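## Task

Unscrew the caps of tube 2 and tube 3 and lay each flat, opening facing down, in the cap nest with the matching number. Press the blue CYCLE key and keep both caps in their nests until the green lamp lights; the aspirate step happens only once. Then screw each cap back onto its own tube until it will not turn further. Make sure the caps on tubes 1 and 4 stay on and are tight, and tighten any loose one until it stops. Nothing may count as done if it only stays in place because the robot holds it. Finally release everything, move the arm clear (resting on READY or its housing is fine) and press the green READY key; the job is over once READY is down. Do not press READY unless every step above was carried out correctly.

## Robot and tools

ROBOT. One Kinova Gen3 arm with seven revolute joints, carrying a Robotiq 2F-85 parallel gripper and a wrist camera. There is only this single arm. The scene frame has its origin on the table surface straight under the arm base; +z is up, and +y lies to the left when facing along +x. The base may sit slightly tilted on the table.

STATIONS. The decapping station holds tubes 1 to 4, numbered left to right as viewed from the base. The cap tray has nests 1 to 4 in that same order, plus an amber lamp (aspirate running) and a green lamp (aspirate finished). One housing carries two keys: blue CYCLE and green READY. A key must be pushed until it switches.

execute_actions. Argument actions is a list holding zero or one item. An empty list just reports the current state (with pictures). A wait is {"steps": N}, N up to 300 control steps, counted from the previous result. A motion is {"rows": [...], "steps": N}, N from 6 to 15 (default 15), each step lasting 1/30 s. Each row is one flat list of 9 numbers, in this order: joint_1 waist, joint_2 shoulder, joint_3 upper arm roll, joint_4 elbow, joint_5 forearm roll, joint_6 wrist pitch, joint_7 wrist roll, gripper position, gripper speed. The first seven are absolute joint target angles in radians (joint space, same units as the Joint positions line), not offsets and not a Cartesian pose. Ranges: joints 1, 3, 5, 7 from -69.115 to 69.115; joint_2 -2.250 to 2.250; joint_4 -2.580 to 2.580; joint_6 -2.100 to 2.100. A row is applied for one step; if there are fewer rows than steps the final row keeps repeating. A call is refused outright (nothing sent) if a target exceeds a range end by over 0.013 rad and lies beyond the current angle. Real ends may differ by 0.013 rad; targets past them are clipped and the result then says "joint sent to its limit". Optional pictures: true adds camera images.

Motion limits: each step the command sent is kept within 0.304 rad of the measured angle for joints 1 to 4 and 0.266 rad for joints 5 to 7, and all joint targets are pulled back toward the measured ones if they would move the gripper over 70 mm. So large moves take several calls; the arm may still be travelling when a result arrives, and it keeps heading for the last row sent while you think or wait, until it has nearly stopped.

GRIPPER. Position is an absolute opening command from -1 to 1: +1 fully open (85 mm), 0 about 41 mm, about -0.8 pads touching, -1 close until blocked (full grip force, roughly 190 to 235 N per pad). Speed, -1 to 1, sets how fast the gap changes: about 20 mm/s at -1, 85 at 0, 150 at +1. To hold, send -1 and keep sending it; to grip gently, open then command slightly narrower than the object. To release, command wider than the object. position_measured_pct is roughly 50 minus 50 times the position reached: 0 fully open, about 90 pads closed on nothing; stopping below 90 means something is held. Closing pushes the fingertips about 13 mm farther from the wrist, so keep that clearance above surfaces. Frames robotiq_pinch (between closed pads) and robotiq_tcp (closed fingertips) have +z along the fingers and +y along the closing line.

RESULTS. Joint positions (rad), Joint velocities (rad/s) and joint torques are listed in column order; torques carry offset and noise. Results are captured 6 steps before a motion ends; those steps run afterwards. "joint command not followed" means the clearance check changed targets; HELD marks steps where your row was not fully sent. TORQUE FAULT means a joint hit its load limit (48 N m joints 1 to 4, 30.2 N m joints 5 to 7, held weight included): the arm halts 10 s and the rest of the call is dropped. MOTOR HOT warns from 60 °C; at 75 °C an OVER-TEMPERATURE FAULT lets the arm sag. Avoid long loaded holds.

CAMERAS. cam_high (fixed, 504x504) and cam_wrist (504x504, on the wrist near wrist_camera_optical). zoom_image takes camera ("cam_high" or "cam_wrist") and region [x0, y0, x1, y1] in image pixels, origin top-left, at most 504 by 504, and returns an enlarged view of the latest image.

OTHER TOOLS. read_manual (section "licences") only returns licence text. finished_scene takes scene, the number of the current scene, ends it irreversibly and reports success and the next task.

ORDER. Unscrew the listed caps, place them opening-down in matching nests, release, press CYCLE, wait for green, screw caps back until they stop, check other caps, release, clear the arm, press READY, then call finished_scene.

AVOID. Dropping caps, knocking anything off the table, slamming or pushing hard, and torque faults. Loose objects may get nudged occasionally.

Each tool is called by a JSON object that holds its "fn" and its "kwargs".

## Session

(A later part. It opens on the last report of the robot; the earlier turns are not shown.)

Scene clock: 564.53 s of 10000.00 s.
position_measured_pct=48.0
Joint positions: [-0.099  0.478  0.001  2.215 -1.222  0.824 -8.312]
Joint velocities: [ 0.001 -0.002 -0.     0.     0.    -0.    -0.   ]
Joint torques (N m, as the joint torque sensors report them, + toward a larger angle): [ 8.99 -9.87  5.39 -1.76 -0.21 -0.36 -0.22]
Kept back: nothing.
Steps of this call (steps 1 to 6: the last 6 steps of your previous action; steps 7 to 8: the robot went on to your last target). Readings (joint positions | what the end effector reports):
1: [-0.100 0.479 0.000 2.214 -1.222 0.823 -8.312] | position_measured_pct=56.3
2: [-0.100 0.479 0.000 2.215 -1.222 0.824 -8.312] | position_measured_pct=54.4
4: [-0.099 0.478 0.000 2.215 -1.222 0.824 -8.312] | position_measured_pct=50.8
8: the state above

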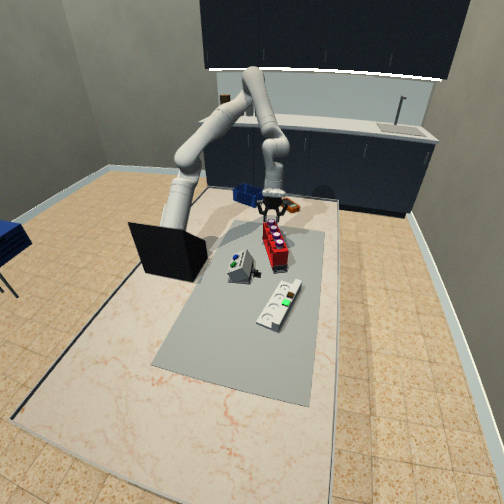

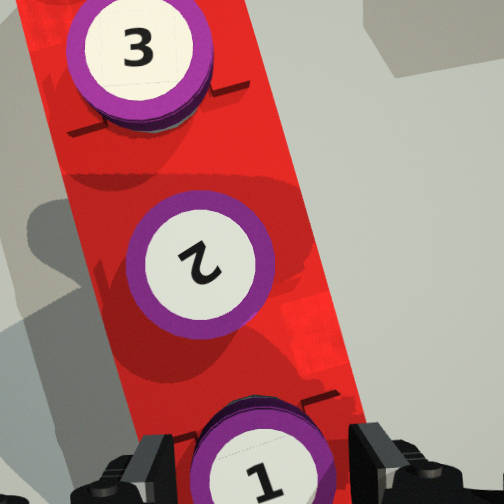

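{"fn": "execute_actions", "kwargs": {"actions": [{"rows":[[-0.03499,0.42083,0.0005,2.19357,-1.11219,0.88229,-5.9113,0.04,0.3],[-0.03499,0.42083,0.0005,2.19357,-1.11219,0.88229,-5.9113,0.04,0.3],[-0.03499,0.42083,0.0005,2.19357,-1.11219,0.88229,-5.9113,0.04,0.3],[-0.03499,0.42083,0.0005,2.19357,-1.11219,0.88229,-5.9113,0.04,0.3],[-0.03499,0.42083,0.0005,2.19357,-1.11219,0.88229,-5.9113,0.04,0.3],[-0.03499,0.42083,0.0005,2.19357,-1.11219,0.88229,-5.9113,0.04,0.3],[-0.03499,0.42083,0.0005,2.19357,-1.11219,0.88229,-5.9113,0.04,0.3],[-0.03499,0.42083,0.0005,2.19357,-1.11219,0.88229,-5.9113,0.04,0.3],[-0.03499,0.42083,0.0005,2.19357,-1.11219,0.88229,-5.9113,0.04,0.3],[-0.03499,0.42083,0.0005,2.19357,-1.11219,0.88229,-5.9113,0.04,0.3],[-0.03499,0.42083,0.0005,2.19357,-1.11219,0.88229,-5.9113,0.04,0.3],[-0.03499,0.42083,0.0005,2.19357,-1.11219,0.88229,-5.9113,0.04,0.3],[-0.03499,0.42083,0.0005,2.19357,-1.11219,0.88229,-5.9113,0.04,0.3],[-0.03499,0.42083,0.0005,2.19357,-1.11219,0.88229,-5.9113,0.04,0.3],[-0.03499,0.42083,0.0005,2.19357,-1.11219,0.88229,-5.9113,0.04,0.3]],"steps":15}]}}

{"fn": "execute_actions", "kwargs": {"actions": [{"rows":[[-0.03499,0.42083,0.0005,2.19357,-1.11219,0.88229,-5.9113,0.04,0.3]],"steps":6}]}}

{"fn": "execute_actions", "kwargs": {"actions": [{"steps":1}]}}

Scene clock: 576.43 s of 10000.00 s.
position_measured_pct=48.0
Joint positions: [-0.053  0.437  0.001  2.199 -1.142  0.866 -8.05 ]
Joint velocities: [ 0.103 -0.093 -0.001 -0.037  0.196  0.106  1.215]
Joint torques (N m, as the joint torque sensors report them, + toward a larger angle): [ 8.32 -9.17  5.19 -2.5  -0.16 -0.5  -0.37]
Steps of this call (steps 1 to 15: the robot went on to your last target; steps 16 to 348: nothing new was sent; steps 349 to 357: the first 9 steps of this action). Readings (joint positions | what the end effector reports):
349: [-0.098 0.478 0.000 2.215 -1.221 0.824 -8.311] | position_measured_pct=48.0
350: [-0.095 0.475 0.000 2.214 -1.217 0.826 -8.301] | position_measured_pct=48.0
352: [-0.081 0.462 -0.000 2.210 -1.197 0.837 -8.251] | position_measured_pct=48.0
356: [-0.057 0.440 0.001 2.201 -1.149 0.862 -8.091] | position_measured_pct=48.0
357: the state above

Scene clock: 576.63 s of 10000.00 s.
position_measured_pct=48.0
Joint positions: [-0.04   0.426  0.001  2.195 -1.12   0.878 -7.806]
Joint velocities: [ 0.034 -0.03  -0.001 -0.01   0.051  0.029  1.216]
Joint torques (N m, as the joint torque sensors report them, + toward a larger angle): [ 8.9  -8.95  5.24 -2.51 -0.28 -0.4  -0.33]
Kept back: the last 6 steps of this action.
Steps of this call (steps 1 to 6: the last 6 steps of your previous action). Readings (joint positions | what the end effector reports):
1: [-0.050 0.434 0.001 2.198 -1.136 0.870 -8.009] | position_measured_pct=48.0
2: [-0.047 0.432 0.001 2.197 -1.131 0.872 -7.969] | position_measured_pct=48.0
4: [-0.043 0.428 0.001 2.196 -1.124 0.876 -7.887] | position_measured_pct=48.0
6: the state above

Scene clock: 576.83 s of 10000.00 s.
position_measured_pct=48.0
Joint positions: [-0.037  0.422  0.001  2.194 -1.114  0.881 -7.562]
Joint velocities: [ 0.01  -0.011  0.    -0.002  0.013  0.007  1.216]
Joint torques (N m, as the joint torque sensors report them, + toward a larger angle): [ 8.74 -9.19  5.33 -2.37 -0.07 -0.46 -0.37]
Kept back: nothing.
Steps of this call (steps 1 to 6: the last 6 steps of your previous action). Readings (joint positions | what the end effector reports):
1: [-0.039 0.425 0.001 2.195 -1.118 0.879 -7.766] | position_measured_pct=48.0
2: [-0.039 0.424 0.001 2.195 -1.117 0.880 -7.725] | position_measured_pct=48.0
4: [-0.037 0.423 0.001 2.194 -1.115 0.881 -7.644] | position_measured_pct=48.0
6: the state above

{"fn": "execute_actions", "kwargs": {"actions": [{"rows":[[0.64699,1.01275,0.0005,2.33370,-1.11945,0.67769,-5.9113,-1,0.3]],"steps":15}]}}

{"fn": "execute_actions", "kwargs": {"actions": [{"rows":[[0.64699,1.01275,0.0005,2.33370,-1.11945,0.67769,-5.9113,-1,0.3]],"steps":15}]}}

{"fn": "execute_actions", "kwargs": {"actions": [{"steps":12}], "pictures": true}}

Scene clock: 577.33 s of 10000.00 s.
position_measured_pct=71.0
Joint positions: [ 0.124  0.58  -0.     2.252 -1.116  0.796 -7.081]
Joint velocities: [ 0.838  0.842  0.001  0.249 -0.013 -0.373  0.723]
Joint torques (N m, as the joint torque sensors report them, + toward a larger angle): [ 9.41 -8.68  5.3  -2.13 -0.24 -0.45 -0.5 ]
Steps of this call (steps 1 to 6: the robot went on to your last target; steps 7 to 15: the first 9 steps of this action). Readings (joint positions | what the end effector reports):
7: [-0.035 0.422 0.000 2.194 -1.113 0.882 -7.278] | position_measured_pct=48.0
8: [-0.030 0.426 -0.000 2.195 -1.113 0.880 -7.240] | position_measured_pct=48.4
10: [-0.004 0.452 -0.001 2.205 -1.114 0.866 -7.190] | position_measured_pct=53.6
14: [0.097 0.553 -0.000 2.244 -1.116 0.809 -7.105] | position_measured_pct=67.5
15: the state above

Scene clock: 577.83 s of 10000.00 s.
position_measured_pct=91.7
Joint positions: [ 0.577  0.963  0.001  2.326 -1.119  0.687 -6.584]
Joint velocities: [ 0.417  0.298 -0.007  0.052 -0.004 -0.064  1.216]
Joint torques (N m, as the joint torque sensors report them, + toward a larger angle): [  7.01 -10.82   3.6   -2.6   -0.42  -0.28  -0.32]
Steps of this call (steps 1 to 6: the last 6 steps of your previous action; steps 7 to 15: the first 9 steps of this action). Readings (joint positions | what the end effector reports):
7: [0.344 0.795 0.000 2.298 -1.118 0.728 -6.892] | position_measured_pct=91.7
8: [0.382 0.825 -0.000 2.303 -1.118 0.721 -6.860] | position_measured_pct=91.7
10: [0.460 0.881 0.001 2.312 -1.119 0.707 -6.786] | position_measured_pct=91.7
14: [0.562 0.952 0.002 2.324 -1.119 0.690 -6.624] | position_measured_pct=91.7
15: the state above

Scene clock: 578.23 s of 10000.00 s.
position_measured_pct=91.7
Joint positions: [ 0.641  1.009  0.001  2.333 -1.119  0.678 -6.096]
Joint velocities: [ 0.041  0.03  -0.001  0.004 -0.    -0.004  1.217]
Joint torques (N m, as the joint torque sensors report them, + toward a larger angle): [ 7.98 -9.93  3.76 -2.41 -0.28 -0.1  -0.17]
Kept back: nothing.
Steps of this call (steps 1 to 6: the last 6 steps of your previous action; steps 7 to 12: the robot went on to your last target). Readings (joint positions | what the end effector reports):
1: [0.589 0.972 0.001 2.328 -1.119 0.685 -6.543] | position_measured_pct=91.7
2: [0.600 0.980 0.001 2.329 -1.119 0.684 -6.502] | position_measured_pct=91.7
4: [0.616 0.991 0.001 2.331 -1.119 0.682 -6.421] | position_measured_pct=91.7
8: [0.633 1.003 0.001 2.332 -1.119 0.679 -6.258] | position_measured_pct=91.7
12: the state above

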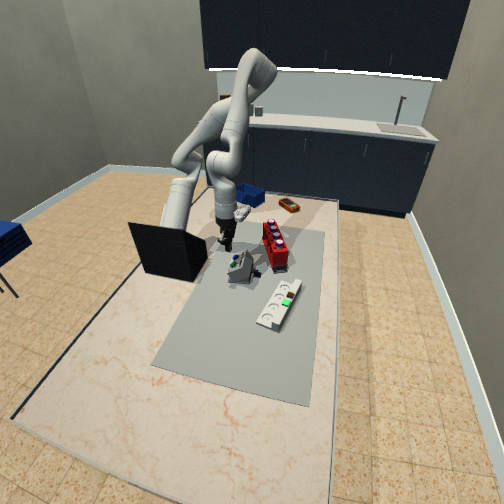

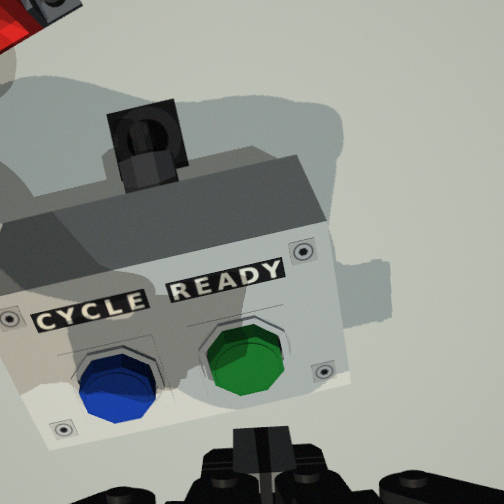

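{"fn": "execute_actions", "kwargs": {"actions": [{"rows":[[0.52516,1.17397,0.0005,2.36190,-1.48005,0.66156,-5.6015,-1,0.3]],"steps":15}]}}

{"fn": "execute_actions", "kwargs": {"actions": [{"steps":14}], "pictures": true}}

Scene clock: 578.93 s of 10000.00 s.
position_measured_pct=91.7
Joint positions: [ 0.556  1.134  0.     2.355 -1.37   0.666 -5.685]
Joint velocities: [-0.336  0.444  0.003  0.076 -1.215 -0.046  0.931]
Joint torques (N m, as the joint torque sensors report them, + toward a larger angle): [  8.24 -10.25   4.05  -0.31  -0.21  -0.16  -0.32]
Steps of this call (steps 1 to 12: the robot went on to your last target; steps 13 to 21: the first 9 steps of this action). Readings (joint positions | what the end effector reports):
13: [0.646 1.014 0.001 2.334 -1.121 0.678 -5.910] | position_measured_pct=91.7
14: [0.640 1.021 0.001 2.335 -1.129 0.677 -5.902] | position_measured_pct=91.7
16: [0.617 1.052 0.001 2.339 -1.173 0.674 -5.858] | position_measured_pct=91.7
20: [0.567 1.119 0.000 2.352 -1.329 0.667 -5.717] | position_measured_pct=91.7
21: the state above

Scene clock: 579.40 s of 10000.00 s.
position_measured_pct=91.7
Joint positions: [ 0.525  1.174  0.     2.362 -1.48   0.662 -5.602]
Joint velocities: [-0.003  0.003 -0.    -0.     0.001  0.     0.   ]
Joint torques (N m, as the joint torque sensors report them, + toward a larger angle): [  8.59 -10.57   4.01  -0.15  -0.29  -0.2   -0.33]
Kept back: nothing.
Steps of this call (steps 1 to 6: the last 6 steps of your previous action; steps 7 to 14: the robot went on to your last target). Readings (joint positions | what the end effector reports):
1: [0.545 1.148 0.000 2.357 -1.410 0.664 -5.655] | position_measured_pct=91.7
2: [0.537 1.158 0.000 2.359 -1.443 0.663 -5.630] | position_measured_pct=91.7
4: [0.530 1.168 -0.000 2.361 -1.477 0.662 -5.604] | position_measured_pct=91.7
8: [0.527 1.172 0.000 2.362 -1.480 0.662 -5.601] | position_measured_pct=91.7
14: the state above

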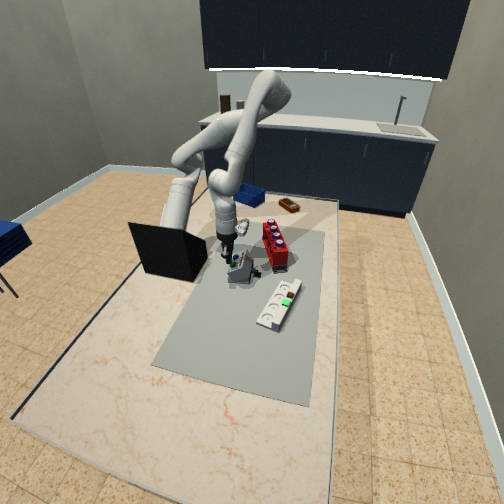

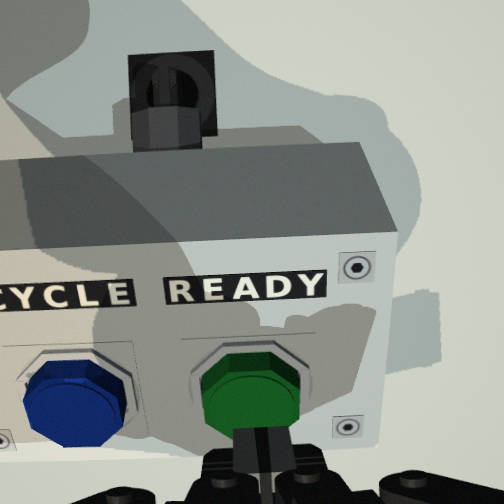

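{"fn": "execute_actions", "kwargs": {"actions": [{"rows":[[0.52129,1.17125,0.0005,2.36408,-1.48310,0.66309,-5.6000,-1,0.3],[0.52129,1.17125,0.0005,2.36408,-1.48310,0.66309,-5.6000,-1,0.3],[0.52129,1.17125,0.0005,2.36408,-1.48310,0.66309,-5.6000,-1,0.3],[0.52129,1.17125,0.0005,2.36408,-1.48310,0.66309,-5.6000,-1,0.3],[0.51826,1.17286,0.0005,2.36304,-1.48671,0.66422,-5.5993,-1,0.3],[0.51522,1.17446,0.0005,2.36199,-1.49032,0.66535,-5.5986,-1,0.3],[0.51219,1.17607,0.0005,2.36095,-1.49393,0.66648,-5.5979,-1,0.3],[0.50915,1.17767,0.0005,2.35991,-1.49754,0.66761,-5.5972,-1,0.3],[0.50612,1.17928,0.0005,2.35887,-1.50116,0.66874,-5.5965,-1,0.3],[0.50309,1.18088,0.0005,2.35782,-1.50477,0.66987,-5.5958,-1,0.3]],"steps":15}]}}

{"fn": "execute_actions", "kwargs": {"actions": [{"steps":10}], "pictures": true}}

Scene clock: 582.63 s of 10000.00 s.
position_measured_pct=91.7
Joint positions: [ 0.509  1.178  0.001  2.36  -1.496  0.667 -5.597]
Joint velocities: [-0.084  0.043 -0.001 -0.031 -0.109  0.033  0.02 ]
Joint torques (N m, as the joint torque sensors report them, + toward a larger angle): [  8.74 -10.6    4.27  -0.11  -0.13  -0.18  -0.44]
Steps of this call (steps 1 to 30: the robot went on to your last target; steps 31 to 88: nothing new was sent; steps 89 to 97: the first 9 steps of this action). Readings (joint positions | what the end effector reports):
89: [0.524 1.173 0.001 2.362 -1.481 0.662 -5.601] | position_measured_pct=91.7
90: [0.522 1.171 0.001 2.363 -1.482 0.663 -5.600] | position_measured_pct=91.7
92: [0.522 1.171 0.000 2.364 -1.483 0.663 -5.600] | position_measured_pct=91.7
96: [0.512 1.176 0.001 2.361 -1.493 0.666 -5.598] | position_measured_pct=91.7
97: the state above

Scene clock: 582.97 s of 10000.00 s.
position_measured_pct=91.7
Joint positions: [ 0.504  1.18   0.001  2.358 -1.504  0.67  -5.596]
Joint velocities: [-0.001 -0.001  0.    -0.001  0.001  0.    -0.   ]
Joint torques (N m, as the joint torque sensors report them, + toward a larger angle): [  8.39 -10.41   3.86  -0.27  -0.45  -0.31  -0.33]
Kept back: nothing.
Steps of this call (steps 1 to 6: the last 6 steps of your previous action; steps 7 to 10: the robot went on to your last target). Readings (joint positions | what the end effector reports):
1: [0.507 1.179 0.001 2.359 -1.500 0.668 -5.597] | position_measured_pct=91.7
2: [0.504 1.180 0.000 2.358 -1.503 0.669 -5.596] | position_measured_pct=91.7
4: [0.504 1.180 0.001 2.358 -1.504 0.670 -5.596] | position_measured_pct=91.7
8: [0.504 1.180 0.001 2.358 -1.504 0.670 -5.596] | position_measured_pct=91.7
10: the state above

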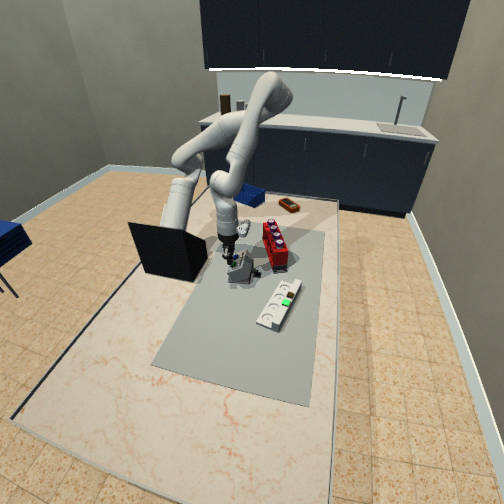

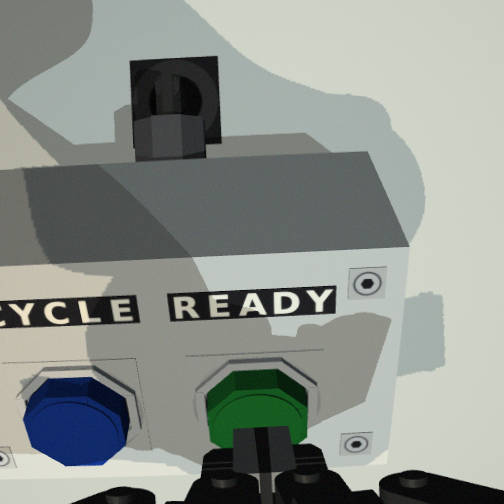

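{"fn": "execute_actions", "kwargs": {"actions": [], "pictures": true}}

Scene clock: 583.60 s of 10000.00 s.
position_measured_pct=91.7
Joint positions: [ 0.503  1.18   0.001  2.358 -1.504  0.67  -5.596]
Joint velocities: [ 0.    -0.001 -0.     0.001  0.001 -0.001 -0.   ]
Joint torques (N m, as the joint torque sensors report them, + toward a larger angle): [  8.39 -10.24   3.88  -0.29  -0.45  -0.2   -0.39]
Kept back: nothing.
Steps of this call (steps 1 to 15: the robot went on to your last target; steps 16 to 19: nothing new was sent). Readings (joint positions | what the end effector reports):
1: [0.504 1.180 0.001 2.358 -1.504 0.670 -5.596] | position_measured_pct=91.7
2: [0.504 1.180 0.001 2.358 -1.504 0.670 -5.596] | position_measured_pct=91.7
4: [0.504 1.180 0.001 2.358 -1.504 0.670 -5.596] | position_measured_pct=91.7
8: [0.504 1.180 0.001 2.358 -1.504 0.670 -5.596] | position_measured_pct=91.7
19: the state above
The arm was judged still, so your last target was given up. Only a new action makes it travel on or press farther. Fingers that are still opening or closing keep moving.

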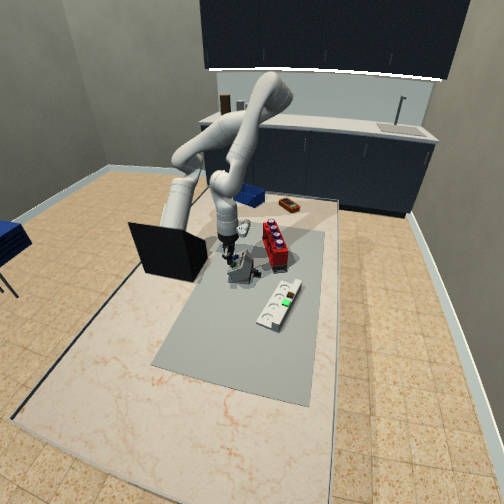

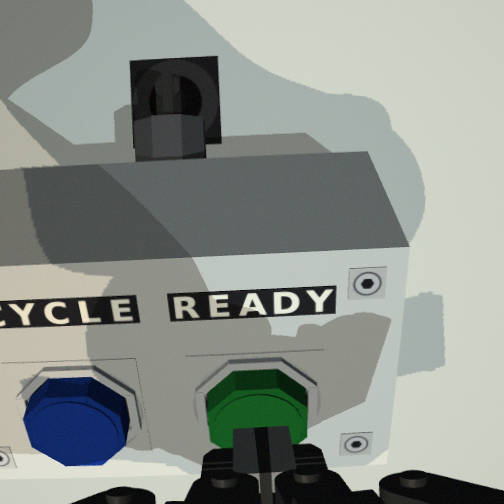

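{"fn": "execute_actions", "kwargs": {"actions": [{"rows": [[0.50157,1.18169,0.0005,2.35730,-1.50658,0.67044,-5.5955,-1,0.3],[0.50157,1.18169,0.0005,2.35730,-1.50658,0.67044,-5.5955,-1,0.3],[0.50157,1.18169,0.0005,2.35730,-1.50658,0.67044,-5.5955,-1,0.3],[0.50005,1.18249,0.0005,2.35678,-1.50838,0.67100,-5.5951,-1,0.3],[0.50005,1.18249,0.0005,2.35678,-1.50838,0.67100,-5.5951,-1,0.3],[0.50005,1.18249,0.0005,2.35678,-1.50838,0.67100,-5.5951,-1,0.3],[0.49853,1.18329,0.0005,2.35626,-1.51019,0.67157,-5.5948,-1,0.3],[0.49853,1.18329,0.0005,2.35626,-1.51019,0.67157,-5.5948,-1,0.3],[0.49853,1.18329,0.0005,2.35626,-1.51019,0.67157,-5.5948,-1,0.3],[0.49702,1.18409,0.0005,2.35574,-1.51199,0.67213,-5.5944,-1,0.3]], "steps": 15}], "pictures": true}}

Scene clock: 584.37 s of 10000.00 s.
position_measured_pct=91.7
Joint positions: [ 0.5    1.182  0.001  2.358 -1.509  0.671 -5.595]
Joint velocities: [ 0.002 -0.     0.    -0.    -0.004 -0.     0.001]
Joint torques (N m, as the joint torque sensors report them, + toward a larger angle): [  8.22 -10.21   3.43  -0.99  -0.7   -0.12  -0.36]
Steps of this call (steps 1 to 14: nothing new was sent; steps 15 to 23: the first 9 steps of this action). Readings (joint positions | what the end effector reports):
15: [0.503 1.181 0.001 2.358 -1.505 0.670 -5.596] | position_measured_pct=91.7
16: [0.502 1.181 0.001 2.358 -1.506 0.670 -5.596] | position_measured_pct=91.7
18: [0.502 1.181 0.001 2.358 -1.506 0.670 -5.595] | position_measured_pct=91.7
22: [0.500 1.182 0.001 2.357 -1.509 0.671 -5.595] | position_measured_pct=91.7
23: the state above

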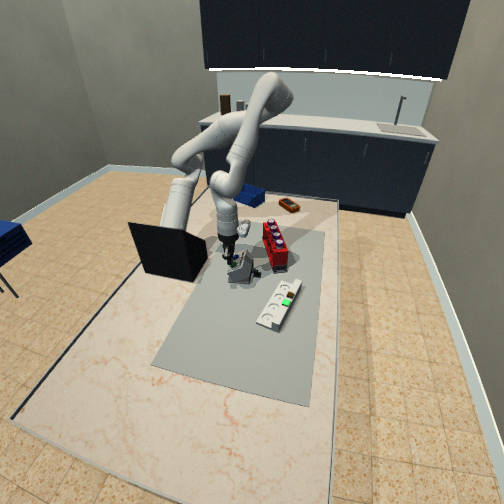

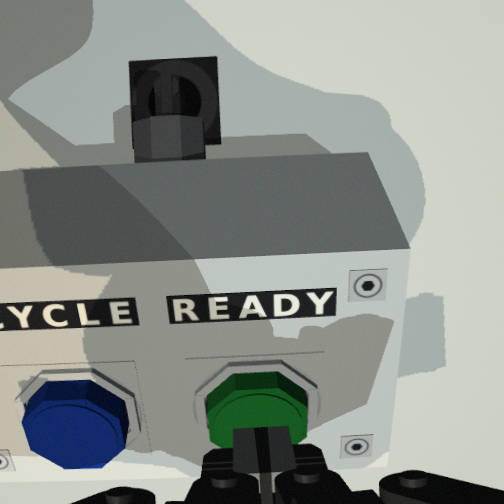

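{"fn": "execute_actions", "kwargs": {"actions": [{"rows": [[0.49702,1.18409,0.0005,2.35574,-1.51199,0.67213,-5.5944,-1,0.3],[0.49702,1.18409,0.0005,2.35574,-1.51199,0.67213,-5.5944,-1,0.3],[0.49550,1.18490,0.0005,2.35522,-1.51380,0.67270,-5.5941,-1,0.3],[0.49550,1.18490,0.0005,2.35522,-1.51380,0.67270,-5.5941,-1,0.3],[0.49550,1.18490,0.0005,2.35522,-1.51380,0.67270,-5.5941,-1,0.3],[0.49398,1.18570,0.0005,2.35469,-1.51560,0.67326,-5.5937,-1,0.3]], "steps": 15}], "pictures": true}}

Scene clock: 584.83 s of 10000.00 s.
position_measured_pct=91.7
Joint positions: [ 0.494  1.185  0.001  2.355 -1.516  0.673 -5.594]
Joint velocities: [-0.001  0.002 -0.    -0.    -0.001 -0.    -0.001]
Joint torques (N m, as the joint torque sensors report them, + toward a larger angle): no reading
Kept back: nothing.
The task's run ended inside this call: 8 steps that you had sent did not run.
Steps of this call (steps 1 to 6: the last 6 steps of your previous action; step 7: the robot went on to your last target; steps 8 to 14: the first 7 steps of this action). Readings (joint positions | what the end effector reports):
8: [0.498 1.183 0.002 2.357 -1.511 0.672 -5.594] | position_measured_pct=91.7
9: [0.498 1.183 0.002 2.357 -1.511 0.672 -5.594] | position_measured_pct=91.7
11: [0.497 1.184 0.002 2.357 -1.512 0.672 -5.594] | position_measured_pct=91.7
14: [0.495 1.184 0.002 2.356 -1.514 0.673 -5.594] | position_measured_pct=91.7
The task's run has ended: the event that ends the task has happened.

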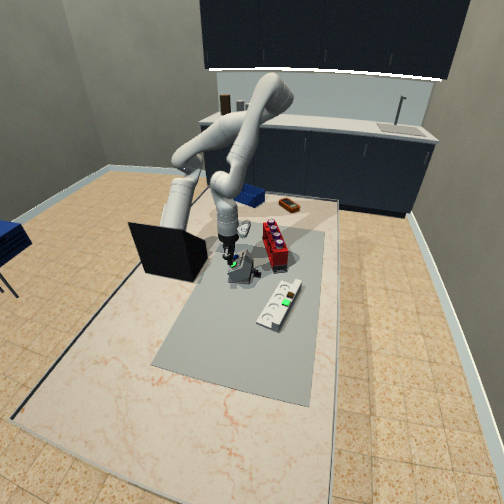

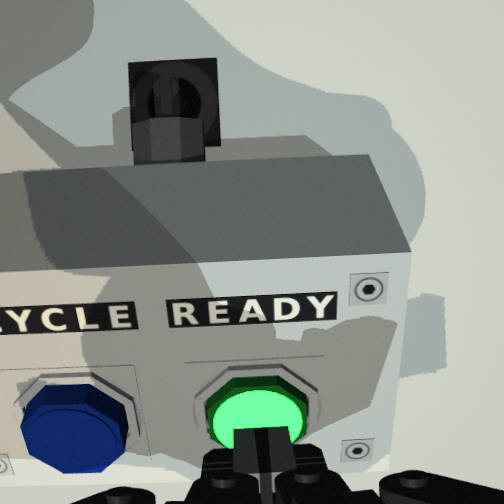

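READY has lit and the run has ended, so I'm closing scene 2.

{"fn": "finished_scene", "kwargs": {"scene": 2}}

The scene is finished: the task was done.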